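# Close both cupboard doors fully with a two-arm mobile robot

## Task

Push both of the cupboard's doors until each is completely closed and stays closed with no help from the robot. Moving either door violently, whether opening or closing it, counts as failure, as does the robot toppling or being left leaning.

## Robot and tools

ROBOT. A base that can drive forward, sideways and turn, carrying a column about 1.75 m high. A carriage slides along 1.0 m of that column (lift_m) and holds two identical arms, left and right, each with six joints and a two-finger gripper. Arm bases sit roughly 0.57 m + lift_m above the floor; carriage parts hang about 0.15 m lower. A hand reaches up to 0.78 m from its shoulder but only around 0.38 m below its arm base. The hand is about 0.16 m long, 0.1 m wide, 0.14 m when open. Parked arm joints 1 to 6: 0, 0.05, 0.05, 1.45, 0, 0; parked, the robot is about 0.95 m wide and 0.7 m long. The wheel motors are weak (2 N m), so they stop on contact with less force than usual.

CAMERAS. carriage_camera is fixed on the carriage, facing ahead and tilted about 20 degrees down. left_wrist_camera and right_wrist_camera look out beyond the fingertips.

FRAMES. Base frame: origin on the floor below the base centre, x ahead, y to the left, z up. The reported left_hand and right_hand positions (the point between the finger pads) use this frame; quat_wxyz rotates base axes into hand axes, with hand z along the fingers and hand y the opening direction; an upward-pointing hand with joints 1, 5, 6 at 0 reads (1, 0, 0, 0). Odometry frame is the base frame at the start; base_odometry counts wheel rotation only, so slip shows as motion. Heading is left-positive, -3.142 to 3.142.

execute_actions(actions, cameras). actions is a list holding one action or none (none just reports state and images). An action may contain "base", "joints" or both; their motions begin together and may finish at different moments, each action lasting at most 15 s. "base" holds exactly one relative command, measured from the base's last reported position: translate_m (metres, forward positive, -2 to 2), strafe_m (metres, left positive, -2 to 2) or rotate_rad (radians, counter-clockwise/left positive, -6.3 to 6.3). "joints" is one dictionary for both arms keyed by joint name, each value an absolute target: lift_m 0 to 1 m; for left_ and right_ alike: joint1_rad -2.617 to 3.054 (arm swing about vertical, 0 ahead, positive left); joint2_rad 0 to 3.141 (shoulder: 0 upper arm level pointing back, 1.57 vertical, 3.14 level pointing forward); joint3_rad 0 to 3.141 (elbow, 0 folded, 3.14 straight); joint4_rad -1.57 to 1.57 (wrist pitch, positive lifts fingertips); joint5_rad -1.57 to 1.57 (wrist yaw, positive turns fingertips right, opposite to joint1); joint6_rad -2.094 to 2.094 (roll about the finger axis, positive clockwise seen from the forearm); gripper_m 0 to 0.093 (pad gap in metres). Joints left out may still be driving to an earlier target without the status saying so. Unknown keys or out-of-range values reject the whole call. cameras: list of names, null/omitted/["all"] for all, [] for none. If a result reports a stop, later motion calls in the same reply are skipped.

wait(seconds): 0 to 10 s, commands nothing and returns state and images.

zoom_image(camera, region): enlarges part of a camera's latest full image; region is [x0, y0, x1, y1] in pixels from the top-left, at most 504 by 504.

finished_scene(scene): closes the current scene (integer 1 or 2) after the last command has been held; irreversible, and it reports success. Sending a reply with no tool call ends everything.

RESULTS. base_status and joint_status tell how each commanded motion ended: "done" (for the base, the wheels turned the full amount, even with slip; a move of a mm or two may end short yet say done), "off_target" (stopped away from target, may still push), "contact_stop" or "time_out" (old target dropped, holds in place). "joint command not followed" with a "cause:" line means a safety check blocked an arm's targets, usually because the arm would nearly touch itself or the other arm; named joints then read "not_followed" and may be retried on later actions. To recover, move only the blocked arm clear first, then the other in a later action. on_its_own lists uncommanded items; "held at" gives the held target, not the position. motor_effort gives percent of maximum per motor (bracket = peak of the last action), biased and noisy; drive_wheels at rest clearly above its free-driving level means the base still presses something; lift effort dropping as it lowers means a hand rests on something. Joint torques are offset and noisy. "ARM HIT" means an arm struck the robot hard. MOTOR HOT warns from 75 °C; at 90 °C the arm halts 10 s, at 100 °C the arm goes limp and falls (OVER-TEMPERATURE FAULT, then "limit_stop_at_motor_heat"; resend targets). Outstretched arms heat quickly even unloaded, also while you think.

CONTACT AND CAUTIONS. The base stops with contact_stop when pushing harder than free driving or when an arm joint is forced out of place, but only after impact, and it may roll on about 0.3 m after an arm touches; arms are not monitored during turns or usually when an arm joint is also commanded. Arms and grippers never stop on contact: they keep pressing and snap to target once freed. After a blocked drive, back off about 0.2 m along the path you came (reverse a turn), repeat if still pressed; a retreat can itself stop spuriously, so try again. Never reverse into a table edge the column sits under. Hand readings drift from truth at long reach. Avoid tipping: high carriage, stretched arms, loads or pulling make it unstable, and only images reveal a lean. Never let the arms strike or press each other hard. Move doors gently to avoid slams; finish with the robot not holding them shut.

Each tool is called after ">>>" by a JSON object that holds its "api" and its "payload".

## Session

>>> {"api": "execute_actions", "payload": {"actions": [], "cameras": ["carriage_camera"]}}

Scene clock: 0.00 s.
Joint torques (N m, as the arm reports them, + toward a larger angle): no reading
base_odometry: x=+0.000 y=+0.000 heading=+0.000 (m, m, rad; odometry frame)
base_status: not commanded
joint_positions: lift_m=+0.303 left_joint1_rad=-0.001 left_joint2_rad=+0.047 left_joint3_rad=+0.041 left_joint4_rad=+1.431 left_joint5_rad=+0.034 left_joint6_rad=-0.043 left_gripper_m=+0.094 right_joint1_rad=+0.012 right_joint2_rad=+0.044 right_joint3_rad=+0.051 right_joint4_rad=+1.414 right_joint5_rad=-0.022 right_joint6_rad=+0.009 right_gripper_m=+0.095
joint_status: not commanded
motor_effort: lift_m=+26 drive_wheels=+5 (%)
left_hand: x=+0.3010 y=+0.3120 z=+1.3020 quat_wxyz=(+0.997, +0.015, +0.074, -0.023) (m; base frame)
right_hand: x=+0.3007 y=-0.3137 z=+1.3043 quat_wxyz=(+0.997, -0.011, +0.075, +0.011) (m; base frame)
pictures: carriage_camera
Images, in order (width x height): carriage_camera 504x504.

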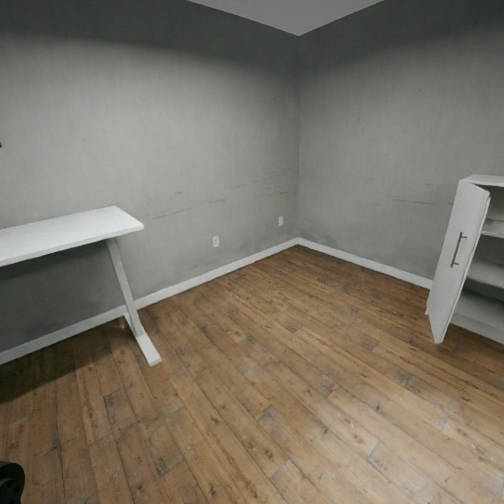

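>>> {"api": "execute_actions", "payload": {"actions": [{"base":{"rotate_rad":-0.9},"joints":{"lift_m":0.05,"left_gripper_m":0,"right_gripper_m":0}}], "cameras": ["carriage_camera"]}}

>>> {"api": "execute_actions", "payload": {"actions": [{"base":{"translate_m":0.8}}], "cameras": ["carriage_camera"]}}

Scene clock: 5.23 s.
Joint torques (N m, as the arm reports them, + toward a larger angle): left_arm=[ 0.12  4.52  7.38 -0.16  0.08  0.  ] | right_arm=[ 0.11  5.1   6.68 -0.05 -0.04 -0.1 ]
base_odometry: x=+0.000 y=+0.000 heading=-0.898 (m, m, rad; odometry frame)
base_status: done
joint_positions: lift_m=+0.050 left_joint1_rad=-0.001 left_joint2_rad=+0.047 left_joint3_rad=+0.041 left_joint4_rad=+1.429 left_joint5_rad=+0.034 left_joint6_rad=-0.043 left_gripper_m=+0.000 right_joint1_rad=+0.012 right_joint2_rad=+0.044 right_joint3_rad=+0.051 right_joint4_rad=+1.413 right_joint5_rad=-0.022 right_joint6_rad=+0.009 right_gripper_m=+0.001
joint_status: all done
motor_effort: lift_m=+26(27) drive_wheels=+23(47) (%)
left_hand: x=+0.3013 y=+0.3120 z=+1.0493 quat_wxyz=(+0.997, +0.015, +0.074, -0.023) (m; base frame)
right_hand: x=+0.3009 y=-0.3137 z=+1.0517 quat_wxyz=(+0.997, -0.011, +0.075, +0.011) (m; base frame)
pictures: carriage_camera
Images, in order (width x height): carriage_camera 504x504.

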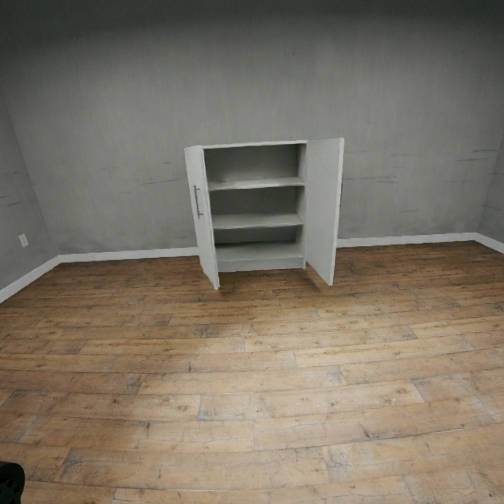

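Scene clock: 9.20 s.
Joint torques (N m, as the arm reports them, + toward a larger angle): left_arm=[ 0.12  4.39  7.36 -0.15  0.07  0.01] | right_arm=[ 0.11  5.02  6.72 -0.05 -0.04 -0.1 ]
base_odometry: x=+0.497 y=-0.627 heading=-0.900 (m, m, rad; odometry frame)
base_status: done
joint_positions: lift_m=+0.050 left_joint1_rad=-0.001 left_joint2_rad=+0.047 left_joint3_rad=+0.041 left_joint4_rad=+1.431 left_joint5_rad=+0.034 left_joint6_rad=-0.043 left_gripper_m=+0.000 right_joint1_rad=+0.012 right_joint2_rad=+0.044 right_joint3_rad=+0.051 right_joint4_rad=+1.414 right_joint5_rad=-0.022 right_joint6_rad=+0.009 right_gripper_m=+0.001
joint_status: not commanded
motor_effort: lift_m=+27(27) drive_wheels=-12(53) (%)
left_hand: x=+0.3010 y=+0.3120 z=+1.0494 quat_wxyz=(+0.997, +0.015, +0.074, -0.023) (m; base frame)
right_hand: x=+0.3007 y=-0.3137 z=+1.0518 quat_wxyz=(+0.997, -0.011, +0.075, +0.011) (m; base frame)
pictures: carriage_camera
Images, in order (width x height): carriage_camera 504x504.

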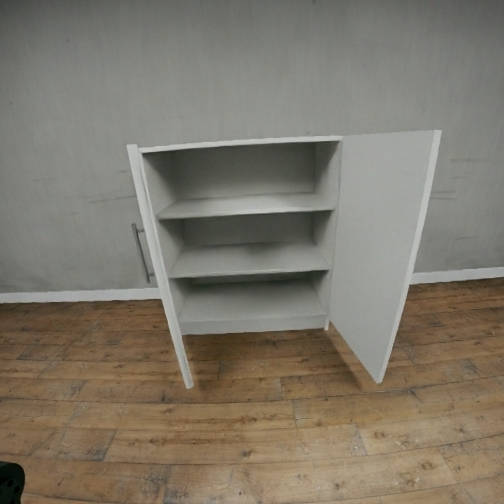

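>>> {"api": "execute_actions", "payload": {"actions": [{"base":{"strafe_m":-0.2},"joints":{"lift_m":0.01,"right_joint1_rad":-0.5,"right_joint2_rad":1.9,"right_joint3_rad":1.6,"right_joint4_rad":0.3}}], "cameras": []}}

>>> {"api": "execute_actions", "payload": {"actions": [{"base":{"translate_m":0.22},"joints":{"right_joint1_rad":-0.2,"left_joint1_rad":1.4,"left_joint2_rad":1.9,"left_joint3_rad":1.6,"left_joint4_rad":0.3}}]}}

Scene clock: 16.03 s.
Joint torques (N m, as the arm reports them, + toward a larger angle): left_arm=[ 0.12  4.51  7.28 -0.15  0.07  0.01] | right_arm=[ -0.35 -14.04  10.49   2.22  -0.06  -0.1 ]
base_odometry: x=+0.341 y=-0.752 heading=-0.899 (m, m, rad; odometry frame)
base_status: done
joint_positions: lift_m=+0.010 left_joint1_rad=-0.001 left_joint2_rad=+0.047 left_joint3_rad=+0.041 left_joint4_rad=+1.430 left_joint5_rad=+0.034 left_joint6_rad=-0.043 left_gripper_m=+0.000 right_joint1_rad=-0.492 right_joint2_rad=+1.902 right_joint3_rad=+1.586 right_joint4_rad=+0.303 right_joint5_rad=-0.022 right_joint6_rad=+0.009 right_gripper_m=+0.001
joint_status: all done
motor_effort: lift_m=+26(27) drive_wheels=-3(42) (%)
left_hand: x=+0.3012 y=+0.3120 z=+1.0094 quat_wxyz=(+0.997, +0.015, +0.074, -0.023) (m; base frame)
right_hand: x=+0.7966 y=-0.5994 z=+0.9226 quat_wxyz=(+0.684, +0.169, +0.692, -0.160) (m; base frame)
pictures: none
No camera images: the call's "cameras" was empty. Leave "cameras" out to get every camera's image.

Scene clock: 18.30 s.
Joint torques (N m, as the arm reports them, + toward a larger angle): left_arm=[  0.08 -12.67  11.08   2.46   0.09   0.01] | right_arm=[ -0.45 -14.06  10.61   2.19  -0.01  -0.1 ]
base_odometry: x=+0.477 y=-0.924 heading=-0.901 (m, m, rad; odometry frame)
base_status: done
joint_positions: lift_m=+0.010 left_joint1_rad=+1.402 left_joint2_rad=+1.906 left_joint3_rad=+1.583 left_joint4_rad=+0.291 left_joint5_rad=+0.035 left_joint6_rad=-0.043 left_gripper_m=+0.000 right_joint1_rad=-0.193 right_joint2_rad=+1.902 right_joint3_rad=+1.586 right_joint4_rad=+0.307 right_joint5_rad=-0.026 right_joint6_rad=+0.009 right_gripper_m=+0.001
joint_status: all done
motor_effort: lift_m=+27(26) drive_wheels=-10(40) (%)
left_hand: x=+0.3705 y=+0.9121 z=+0.9160 quat_wxyz=(+0.549, -0.466, +0.547, +0.428) (m; base frame)
right_hand: x=+0.8561 y=-0.4292 z=+0.9238 quat_wxyz=(+0.702, +0.063, +0.707, -0.055) (m; base frame)
pictures: carriage_camera, left_wrist_camera, right_wrist_camera
Images, in order (width x height): carriage_camera 504x504, left_wrist_camera 504x504, right_wrist_camera 504x504.

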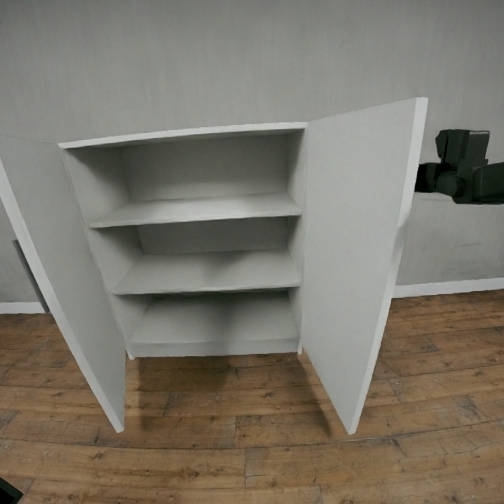

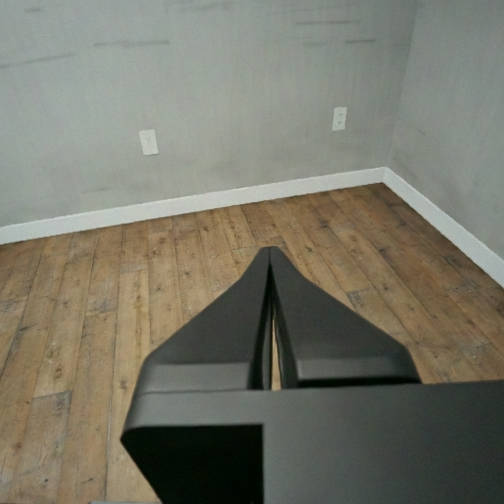

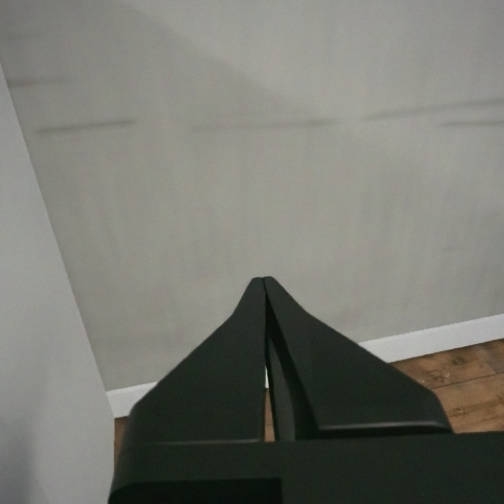

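No lips apparent.

>>> {"api": "execute_actions", "payload": {"actions": [{"base":{"strafe_m":0.33},"joints":{"right_joint1_rad":0.0}}], "cameras": []}}

>>> {"api": "execute_actions", "payload": {"actions": [{"joints":{"right_joint1_rad":0.15,"left_joint1_rad":0.2}}], "cameras": []}}

>>> {"api": "execute_actions", "payload": {"actions": [{"joints":{"left_joint1_rad":0.0}}], "cameras": []}}

>>> {"api": "execute_actions", "payload": {"actions": [{"joints":{"left_joint1_rad":-0.2}}], "cameras": []}}

>>> {"api": "execute_actions", "payload": {"actions": [{"base":{"translate_m":0.08}}]}}

Scene clock: 26.17 s.
Joint torques (N m, as the arm reports them, + toward a larger angle): left_arm=[  0.09 -12.6   11.12   2.41   0.1    0.01] | right_arm=[  0.32 -13.88  10.62   2.13  -0.13  -0.08]
base_odometry: x=+0.736 y=-0.720 heading=-0.901 (m, m, rad; odometry frame)
base_status: done
joint_positions: lift_m=+0.010 left_joint1_rad=+1.401 left_joint2_rad=+1.906 left_joint3_rad=+1.583 left_joint4_rad=+0.295 left_joint5_rad=+0.035 left_joint6_rad=-0.043 left_gripper_m=+0.000 right_joint1_rad=-0.004 right_joint2_rad=+1.902 right_joint3_rad=+1.586 right_joint4_rad=+0.311 right_joint5_rad=-0.015 right_joint6_rad=+0.006 right_gripper_m=+0.001
joint_status: all done
motor_effort: lift_m=+27(26) drive_wheels=-6(41) (%)
left_hand: x=+0.3710 y=+0.9120 z=+0.9169 quat_wxyz=(+0.550, -0.465, +0.546, +0.428) (m; base frame)
right_hand: x=+0.8664 y=-0.3175 z=+0.9245 quat_wxyz=(+0.705, -0.002, +0.709, +0.006) (m; base frame)
pictures: none
No camera images: the call's "cameras" was empty. Leave "cameras" out to get every camera's image.

Scene clock: 27.73 s.
Joint torques (N m, as the arm reports them, + toward a larger angle): left_arm=[  0.57 -12.66  11.16   2.39   0.07   0.01] | right_arm=[ -0.28 -13.99  10.6    2.12  -0.12  -0.08]
base_odometry: x=+0.736 y=-0.720 heading=-0.901 (m, m, rad; odometry frame)
base_status: not commanded
joint_positions: lift_m=+0.010 left_joint1_rad=+0.194 left_joint2_rad=+1.906 left_joint3_rad=+1.583 left_joint4_rad=+0.295 left_joint5_rad=+0.037 left_joint6_rad=-0.043 left_gripper_m=+0.000 right_joint1_rad=+0.157 right_joint2_rad=+1.902 right_joint3_rad=+1.586 right_joint4_rad=+0.311 right_joint5_rad=-0.018 right_joint6_rad=+0.006 right_gripper_m=+0.001
joint_status: all done
motor_effort: lift_m=+26(26) drive_wheels=-4(6) (%)
left_hand: x=+0.8570 y=+0.4281 z=+0.9169 quat_wxyz=(+0.696, -0.072, +0.713, +0.040) (m; base frame)
right_hand: x=+0.8586 y=-0.2207 z=+0.9246 quat_wxyz=(+0.702, -0.060, +0.706, +0.064) (m; base frame)
pictures: none
No camera images: the call's "cameras" was empty. Leave "cameras" out to get every camera's image.

Scene clock: 28.57 s.
Joint torques (N m, as the arm reports them, + toward a larger angle): left_arm=[  0.22 -12.64  11.05   2.44   0.21   0.05] | right_arm=[ -0.42 -13.8   10.7    2.16  -0.09  -0.08]
base_odometry: x=+0.736 y=-0.720 heading=-0.901 (m, m, rad; odometry frame)
base_status: not commanded
joint_positions: lift_m=+0.010 left_joint1_rad=-0.001 left_joint2_rad=+1.906 left_joint3_rad=+1.583 left_joint4_rad=+0.294 left_joint5_rad=+0.024 left_joint6_rad=-0.046 left_gripper_m=+0.000 right_joint1_rad=+0.156 right_joint2_rad=+1.902 right_joint3_rad=+1.586 right_joint4_rad=+0.311 right_joint5_rad=-0.018 right_joint6_rad=+0.006 right_gripper_m=+0.001
joint_status: all done
motor_effort: lift_m=+27(26) drive_wheels=-3(4) (%)
left_hand: x=+0.8672 y=+0.3129 z=+0.9167 quat_wxyz=(+0.696, -0.008, +0.717, -0.025) (m; base frame)
right_hand: x=+0.8586 y=-0.2208 z=+0.9246 quat_wxyz=(+0.702, -0.060, +0.707, +0.064) (m; base frame)
pictures: none
No camera images: the call's "cameras" was empty. Leave "cameras" out to get every camera's image.

Scene clock: 29.47 s.
Joint torques (N m, as the arm reports them, + toward a larger angle): left_arm=[  0.53 -12.67  11.09   2.44   0.22   0.04] | right_arm=[ -0.45 -13.99  10.69   2.13  -0.1   -0.08]
base_odometry: x=+0.736 y=-0.720 heading=-0.901 (m, m, rad; odometry frame)
base_status: not commanded
joint_positions: lift_m=+0.010 left_joint1_rad=-0.206 left_joint2_rad=+1.906 left_joint3_rad=+1.583 left_joint4_rad=+0.294 left_joint5_rad=+0.024 left_joint6_rad=-0.045 left_gripper_m=+0.000 right_joint1_rad=+0.156 right_joint2_rad=+1.902 right_joint3_rad=+1.586 right_joint4_rad=+0.311 right_joint5_rad=-0.018 right_joint6_rad=+0.006 right_gripper_m=+0.001
joint_status: all done
motor_effort: lift_m=+26(26) drive_wheels=+6(3) (%)
left_hand: x=+0.8535 y=+0.1903 z=+0.9167 quat_wxyz=(+0.690, +0.066, +0.714, -0.096) (m; base frame)
right_hand: x=+0.8586 y=-0.2208 z=+0.9246 quat_wxyz=(+0.702, -0.060, +0.707, +0.064) (m; base frame)
pictures: none
No camera images: the call's "cameras" was empty. Leave "cameras" out to get every camera's image.

Scene clock: 31.00 s.
Joint torques (N m, as the arm reports them, + toward a larger angle): left_arm=[  0.58 -12.59  11.08   2.44   0.21   0.04] | right_arm=[ -0.43 -13.86  10.64   2.14  -0.11  -0.08]
base_odometry: x=+0.786 y=-0.782 heading=-0.900 (m, m, rad; odometry frame)
base_status: done
joint_positions: lift_m=+0.010 left_joint1_rad=-0.206 left_joint2_rad=+1.906 left_joint3_rad=+1.583 left_joint4_rad=+0.294 left_joint5_rad=+0.025 left_joint6_rad=-0.045 left_gripper_m=+0.000 right_joint1_rad=+0.156 right_joint2_rad=+1.900 right_joint3_rad=+1.586 right_joint4_rad=+0.310 right_joint5_rad=-0.017 right_joint6_rad=+0.006 right_gripper_m=+0.001
joint_status: not commanded
motor_effort: lift_m=+26(26) drive_wheels=-10(41) (%)
left_hand: x=+0.8535 y=+0.1900 z=+0.9168 quat_wxyz=(+0.690, +0.066, +0.714, -0.096) (m; base frame)
right_hand: x=+0.8583 y=-0.2215 z=+0.9255 quat_wxyz=(+0.703, -0.059, +0.706, +0.063) (m; base frame)
pictures: carriage_camera, left_wrist_camera, right_wrist_camera
Images, in order (width x height): carriage_camera 504x504, left_wrist_camera 504x504, right_wrist_camera 504x504.

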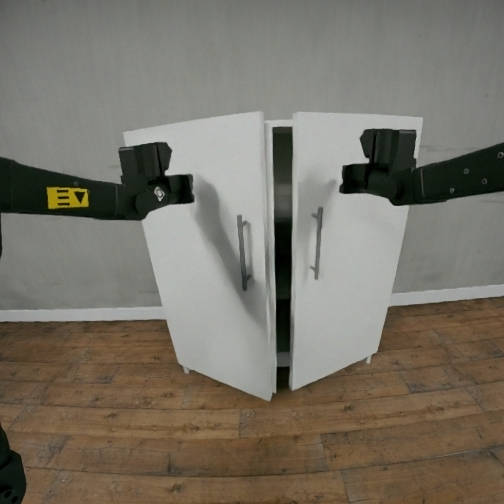

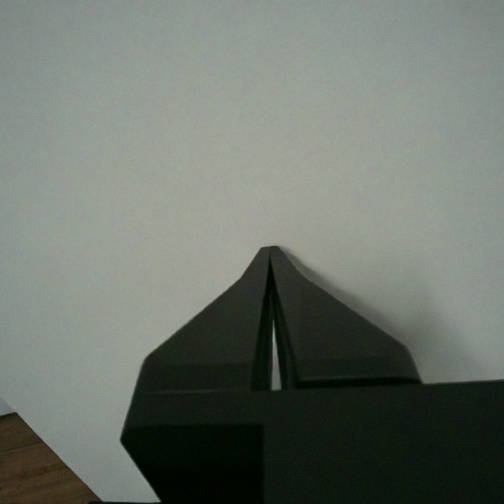

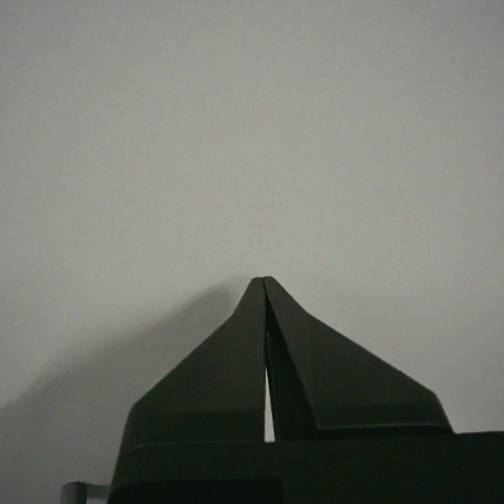

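Left has the lip; close it first.

>>> {"api": "execute_actions", "payload": {"actions": [{"base":{"translate_m":0.06},"joints":{"right_joint2_rad":1.1,"right_joint3_rad":0.9,"right_joint4_rad":0.2}}], "cameras": ["carriage_camera"]}}

>>> {"api": "execute_actions", "payload": {"actions": [{"base":{"translate_m":0.03}}], "cameras": []}}

>>> {"api": "execute_actions", "payload": {"actions": [{"base":{"translate_m":0.03}}], "cameras": ["carriage_camera"]}}

>>> {"api": "execute_actions", "payload": {"actions": [{"base":{"translate_m":0.03}}], "cameras": ["carriage_camera"]}}

Scene clock: 38.50 s.
Joint torques (N m, as the arm reports them, + toward a larger angle): left_arm=[  0.33 -12.4   11.17   2.42   0.14   0.04] | right_arm=[-0.28 -5.05  7.32  2.11 -0.1  -0.08]
base_odometry: x=+0.824 y=-0.829 heading=-0.899 (m, m, rad; odometry frame)
base_status: done
joint_positions: lift_m=+0.010 left_joint1_rad=-0.203 left_joint2_rad=+1.903 left_joint3_rad=+1.583 left_joint4_rad=+0.294 left_joint5_rad=+0.031 left_joint6_rad=-0.045 left_gripper_m=+0.000 right_joint1_rad=+0.155 right_joint2_rad=+1.107 right_joint3_rad=+0.921 right_joint4_rad=+0.214 right_joint5_rad=-0.018 right_joint6_rad=+0.006 right_gripper_m=+0.001
joint_status: all done
motor_effort: lift_m=+27(26) drive_wheels=-8(43) (%)
left_hand: x=+0.8529 y=+0.1908 z=+0.9186 quat_wxyz=(+0.691, +0.067, +0.713, -0.098) (m; base frame)
right_hand: x=+0.6576 y=-0.2529 z=+0.9520 quat_wxyz=(+0.714, -0.059, +0.695, +0.064) (m; base frame)
pictures: carriage_camera
Images, in order (width x height): carriage_camera 504x504.

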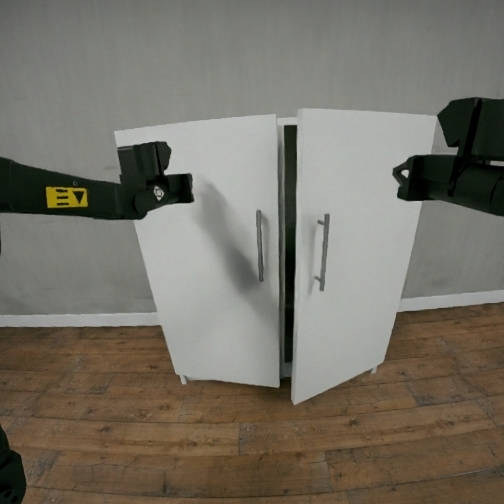

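Scene clock: 39.47 s.
Joint torques (N m, as the arm reports them, + toward a larger angle): left_arm=[  0.19 -12.24  10.87   2.43   0.11   0.04] | right_arm=[-0.2  -5.08  7.49  2.13 -0.09 -0.08]
base_odometry: x=+0.843 y=-0.853 heading=-0.898 (m, m, rad; odometry frame)
base_status: done
joint_positions: lift_m=+0.010 left_joint1_rad=-0.202 left_joint2_rad=+1.902 left_joint3_rad=+1.585 left_joint4_rad=+0.295 left_joint5_rad=+0.033 left_joint6_rad=-0.045 left_gripper_m=+0.000 right_joint1_rad=+0.155 right_joint2_rad=+1.107 right_joint3_rad=+0.921 right_joint4_rad=+0.211 right_joint5_rad=-0.020 right_joint6_rad=+0.006 right_gripper_m=+0.001
joint_status: not commanded
motor_effort: lift_m=+26(27) drive_wheels=-11(48) (%)
left_hand: x=+0.8530 y=+0.1913 z=+0.9199 quat_wxyz=(+0.692, +0.067, +0.712, -0.098) (m; base frame)
right_hand: x=+0.6576 y=-0.2527 z=+0.9512 quat_wxyz=(+0.713, -0.059, +0.696, +0.065) (m; base frame)
pictures: none
No camera images: the call's "cameras" was empty. Leave "cameras" out to get every camera's image.

Scene clock: 40.43 s.
Joint torques (N m, as the arm reports them, + toward a larger angle): left_arm=[  0.26 -12.03  10.93   2.41   0.02   0.04] | right_arm=[-0.28 -5.19  7.41  2.15 -0.07 -0.08]
base_odometry: x=+0.862 y=-0.876 heading=-0.897 (m, m, rad; odometry frame)
base_status: done
joint_positions: lift_m=+0.010 left_joint1_rad=-0.201 left_joint2_rad=+1.900 left_joint3_rad=+1.585 left_joint4_rad=+0.292 left_joint5_rad=+0.039 left_joint6_rad=-0.045 left_gripper_m=+0.000 right_joint1_rad=+0.155 right_joint2_rad=+1.107 right_joint3_rad=+0.921 right_joint4_rad=+0.210 right_joint5_rad=-0.021 right_joint6_rad=+0.006 right_gripper_m=+0.001
joint_status: not commanded
motor_effort: lift_m=+26(26) drive_wheels=-8(45) (%)
left_hand: x=+0.8524 y=+0.1911 z=+0.9205 quat_wxyz=(+0.692, +0.069, +0.712, -0.100) (m; base frame)
right_hand: x=+0.6576 y=-0.2525 z=+0.9511 quat_wxyz=(+0.712, -0.060, +0.696, +0.065) (m; base frame)
pictures: carriage_camera
Images, in order (width x height): carriage_camera 504x504.

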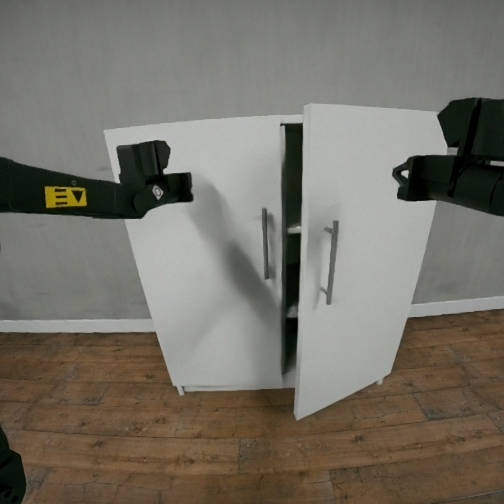

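Scene clock: 41.50 s.
Joint torques (N m, as the arm reports them, + toward a larger angle): left_arm=[ 0.21 -4.31 11.75  4.17 -0.36  0.04] | right_arm=[-0.1  -4.93  7.34  2.11 -0.04 -0.07]
base_odometry: x=+0.879 y=-0.896 heading=-0.894 (m, m, rad; odometry frame)
base_status: translate_m contact_stop (by the wheels' count: +0.027 of +0.030)
joint_positions: lift_m=+0.010 left_joint1_rad=-0.203 left_joint2_rad=+1.823 left_joint3_rad=+1.575 left_joint4_rad=+0.132 left_joint5_rad=+0.073 left_joint6_rad=-0.045 left_gripper_m=+0.000 right_joint1_rad=+0.155 right_joint2_rad=+1.106 right_joint3_rad=+0.921 right_joint4_rad=+0.211 right_joint5_rad=-0.021 right_joint6_rad=+0.006 right_gripper_m=+0.001
joint_status: not commanded
motor_effort: lift_m=+26(26) drive_wheels=+26(66) (%)
left_hand: x=+0.8308 y=+0.1884 z=+0.9205 quat_wxyz=(+0.656, +0.083, +0.742, -0.109) (m; base frame)
right_hand: x=+0.6573 y=-0.2527 z=+0.9518 quat_wxyz=(+0.713, -0.059, +0.695, +0.065) (m; base frame)
pictures: carriage_camera
Images, in order (width x height): carriage_camera 504x504.

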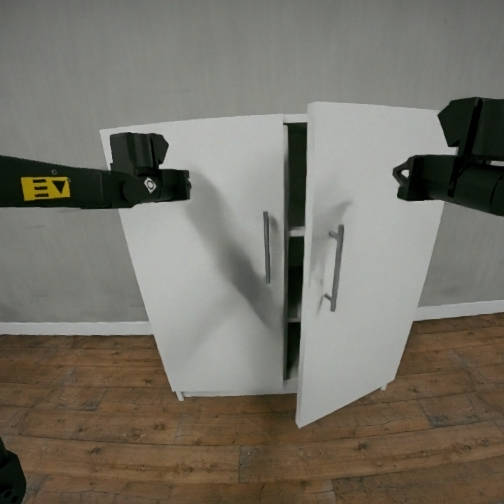

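>>> {"api": "execute_actions", "payload": {"actions": [{"base":{"translate_m":0.13},"joints":{"left_joint2_rad":0.5,"left_joint3_rad":0.5}}], "cameras": []}}

>>> {"api": "execute_actions", "payload": {"actions": [{"base":{"translate_m":0.03}}], "cameras": []}}

>>> {"api": "execute_actions", "payload": {"actions": [{"base":{"translate_m":0.03}}], "cameras": []}}

>>> {"api": "execute_actions", "payload": {"actions": [{"base":{"translate_m":0.03}}], "cameras": ["carriage_camera"]}}

Scene clock: 48.00 s.
Joint torques (N m, as the arm reports them, + toward a larger angle): left_arm=[ 0.42 -0.08  8.2   2.16 -0.02  0.04] | right_arm=[-0.25 -4.05  7.55  2.09 -0.04 -0.08]
base_odometry: x=+0.961 y=-0.998 heading=-0.893 (m, m, rad; odometry frame)
base_status: done
joint_positions: lift_m=+0.010 left_joint1_rad=-0.204 left_joint2_rad=+0.511 left_joint3_rad=+0.510 left_joint4_rad=+0.297 left_joint5_rad=+0.043 left_joint6_rad=-0.045 left_gripper_m=+0.000 right_joint1_rad=+0.155 right_joint2_rad=+1.096 right_joint3_rad=+0.919 right_joint4_rad=+0.211 right_joint5_rad=-0.023 right_joint6_rad=+0.006 right_gripper_m=+0.001
joint_status: all done
motor_effort: lift_m=+26(27) drive_wheels=-9(66) (%)
left_hand: x=+0.5260 y=+0.2559 z=+0.9558 quat_wxyz=(+0.796, +0.064, +0.592, -0.113) (m; base frame)
right_hand: x=+0.6547 y=-0.2527 z=+0.9546 quat_wxyz=(+0.716, -0.060, +0.692, +0.066) (m; base frame)
pictures: none
No camera images: the call's "cameras" was empty. Leave "cameras" out to get every camera's image.

Scene clock: 48.97 s.
Joint torques (N m, as the arm reports them, + toward a larger angle): left_arm=[ 0.44 -0.01  8.19  2.14 -0.01  0.04] | right_arm=[-0.33 -3.65  7.63  2.08 -0.06 -0.08]
base_odometry: x=+0.980 y=-1.021 heading=-0.892 (m, m, rad; odometry frame)
base_status: done
joint_positions: lift_m=+0.010 left_joint1_rad=-0.204 left_joint2_rad=+0.511 left_joint3_rad=+0.510 left_joint4_rad=+0.297 left_joint5_rad=+0.042 left_joint6_rad=-0.045 left_gripper_m=+0.000 right_joint1_rad=+0.155 right_joint2_rad=+1.093 right_joint3_rad=+0.919 right_joint4_rad=+0.212 right_joint5_rad=-0.023 right_joint6_rad=+0.006 right_gripper_m=+0.001
joint_status: not commanded
motor_effort: lift_m=+26(26) drive_wheels=-8(47) (%)
left_hand: x=+0.5260 y=+0.2560 z=+0.9559 quat_wxyz=(+0.796, +0.064, +0.592, -0.113) (m; base frame)
right_hand: x=+0.6540 y=-0.2529 z=+0.9558 quat_wxyz=(+0.717, -0.060, +0.691, +0.066) (m; base frame)
pictures: none
No camera images: the call's "cameras" was empty. Leave "cameras" out to get every camera's image.

Scene clock: 49.97 s.
Joint torques (N m, as the arm reports them, + toward a larger angle): left_arm=[ 0.45 -0.06  8.2   2.15  0.03  0.04] | right_arm=[-0.2  -2.05  7.61  2.34  0.05 -0.08]
base_odometry: x=+0.999 y=-1.044 heading=-0.891 (m, m, rad; odometry frame)
base_status: done
joint_positions: lift_m=+0.010 left_joint1_rad=-0.204 left_joint2_rad=+0.511 left_joint3_rad=+0.510 left_joint4_rad=+0.296 left_joint5_rad=+0.041 left_joint6_rad=-0.045 left_gripper_m=+0.000 right_joint1_rad=+0.155 right_joint2_rad=+1.077 right_joint3_rad=+0.918 right_joint4_rad=+0.188 right_joint5_rad=-0.030 right_joint6_rad=+0.006 right_gripper_m=+0.001
joint_status: not commanded
motor_effort: lift_m=+26(26) drive_wheels=+17(44) (%)
left_hand: x=+0.5261 y=+0.2562 z=+0.9556 quat_wxyz=(+0.795, +0.064, +0.592, -0.112) (m; base frame)
right_hand: x=+0.6498 y=-0.2524 z=+0.9555 quat_wxyz=(+0.714, -0.062, +0.694, +0.068) (m; base frame)
pictures: none
No camera images: the call's "cameras" was empty. Leave "cameras" out to get every camera's image.

Scene clock: 50.97 s.
Joint torques (N m, as the arm reports them, + toward a larger angle): left_arm=[0.44 0.07 8.17 2.15 0.02 0.04] | right_arm=[-0.24  7.55  8.6   3.44  0.21 -0.08]
base_odometry: x=+1.016 y=-1.064 heading=-0.890 (m, m, rad; odometry frame)
base_status: translate_m contact_stop (by the wheels' count: +0.027 of +0.030)
joint_positions: lift_m=+0.010 left_joint1_rad=-0.204 left_joint2_rad=+0.511 left_joint3_rad=+0.510 left_joint4_rad=+0.296 left_joint5_rad=+0.041 left_joint6_rad=-0.045 left_gripper_m=+0.000 right_joint1_rad=+0.155 right_joint2_rad=+0.981 right_joint3_rad=+0.907 right_joint4_rad=+0.066 right_joint5_rad=-0.046 right_joint6_rad=+0.006 right_gripper_m=+0.001
joint_status: not commanded
motor_effort: lift_m=+26(26) drive_wheels=+33(62) (%)
left_hand: x=+0.5262 y=+0.2562 z=+0.9555 quat_wxyz=(+0.795, +0.064, +0.592, -0.112) (m; base frame)
right_hand: x=+0.6253 y=-0.2534 z=+0.9546 quat_wxyz=(+0.701, -0.069, +0.707, +0.073) (m; base frame)
pictures: carriage_camera
Images, in order (width x height): carriage_camera 504x504.

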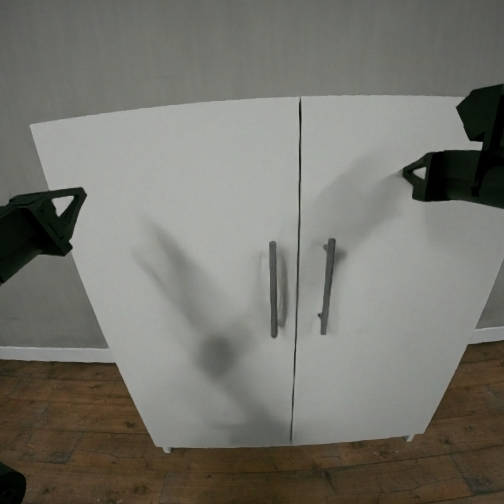

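>>> {"api": "execute_actions", "payload": {"actions": [{"joints":{"right_joint2_rad":0.5,"right_joint3_rad":0.5}}], "cameras": []}}

>>> {"api": "finished_scene", "payload": {"scene": 2}}

Scene clock: 53.87 s.
Joint torques (N m, as the arm reports them, + toward a larger angle): left_arm=[ 0.44 -0.01  8.18  2.17  0.01  0.04] | right_arm=[-0.25  0.57  6.83  1.99  0.03 -0.08]
base_odometry: x=+1.016 y=-1.065 heading=-0.890 (m, m, rad; odometry frame)
base_status: not commanded
joint_positions: lift_m=+0.010 left_joint1_rad=-0.204 left_joint2_rad=+0.511 left_joint3_rad=+0.510 left_joint4_rad=+0.296 left_joint5_rad=+0.041 left_joint6_rad=-0.045 left_gripper_m=+0.000 right_joint1_rad=+0.155 right_joint2_rad=+0.507 right_joint3_rad=+0.524 right_joint4_rad=+0.209 right_joint5_rad=-0.029 right_joint6_rad=+0.006 right_gripper_m=+0.001
joint_status: all done
motor_effort: lift_m=+26(26) drive_wheels=-6(33) (%)
left_hand: x=+0.5262 y=+0.2562 z=+0.9555 quat_wxyz=(+0.795, +0.064, +0.592, -0.112) (m; base frame)
right_hand: x=+0.5320 y=-0.2708 z=+0.9426 quat_wxyz=(+0.779, -0.058, +0.620, +0.072) (m; base frame)
pictures: none
No camera images: the call's "cameras" was empty. Leave "cameras" out to get every camera's image.

The scene is finished: the task was done.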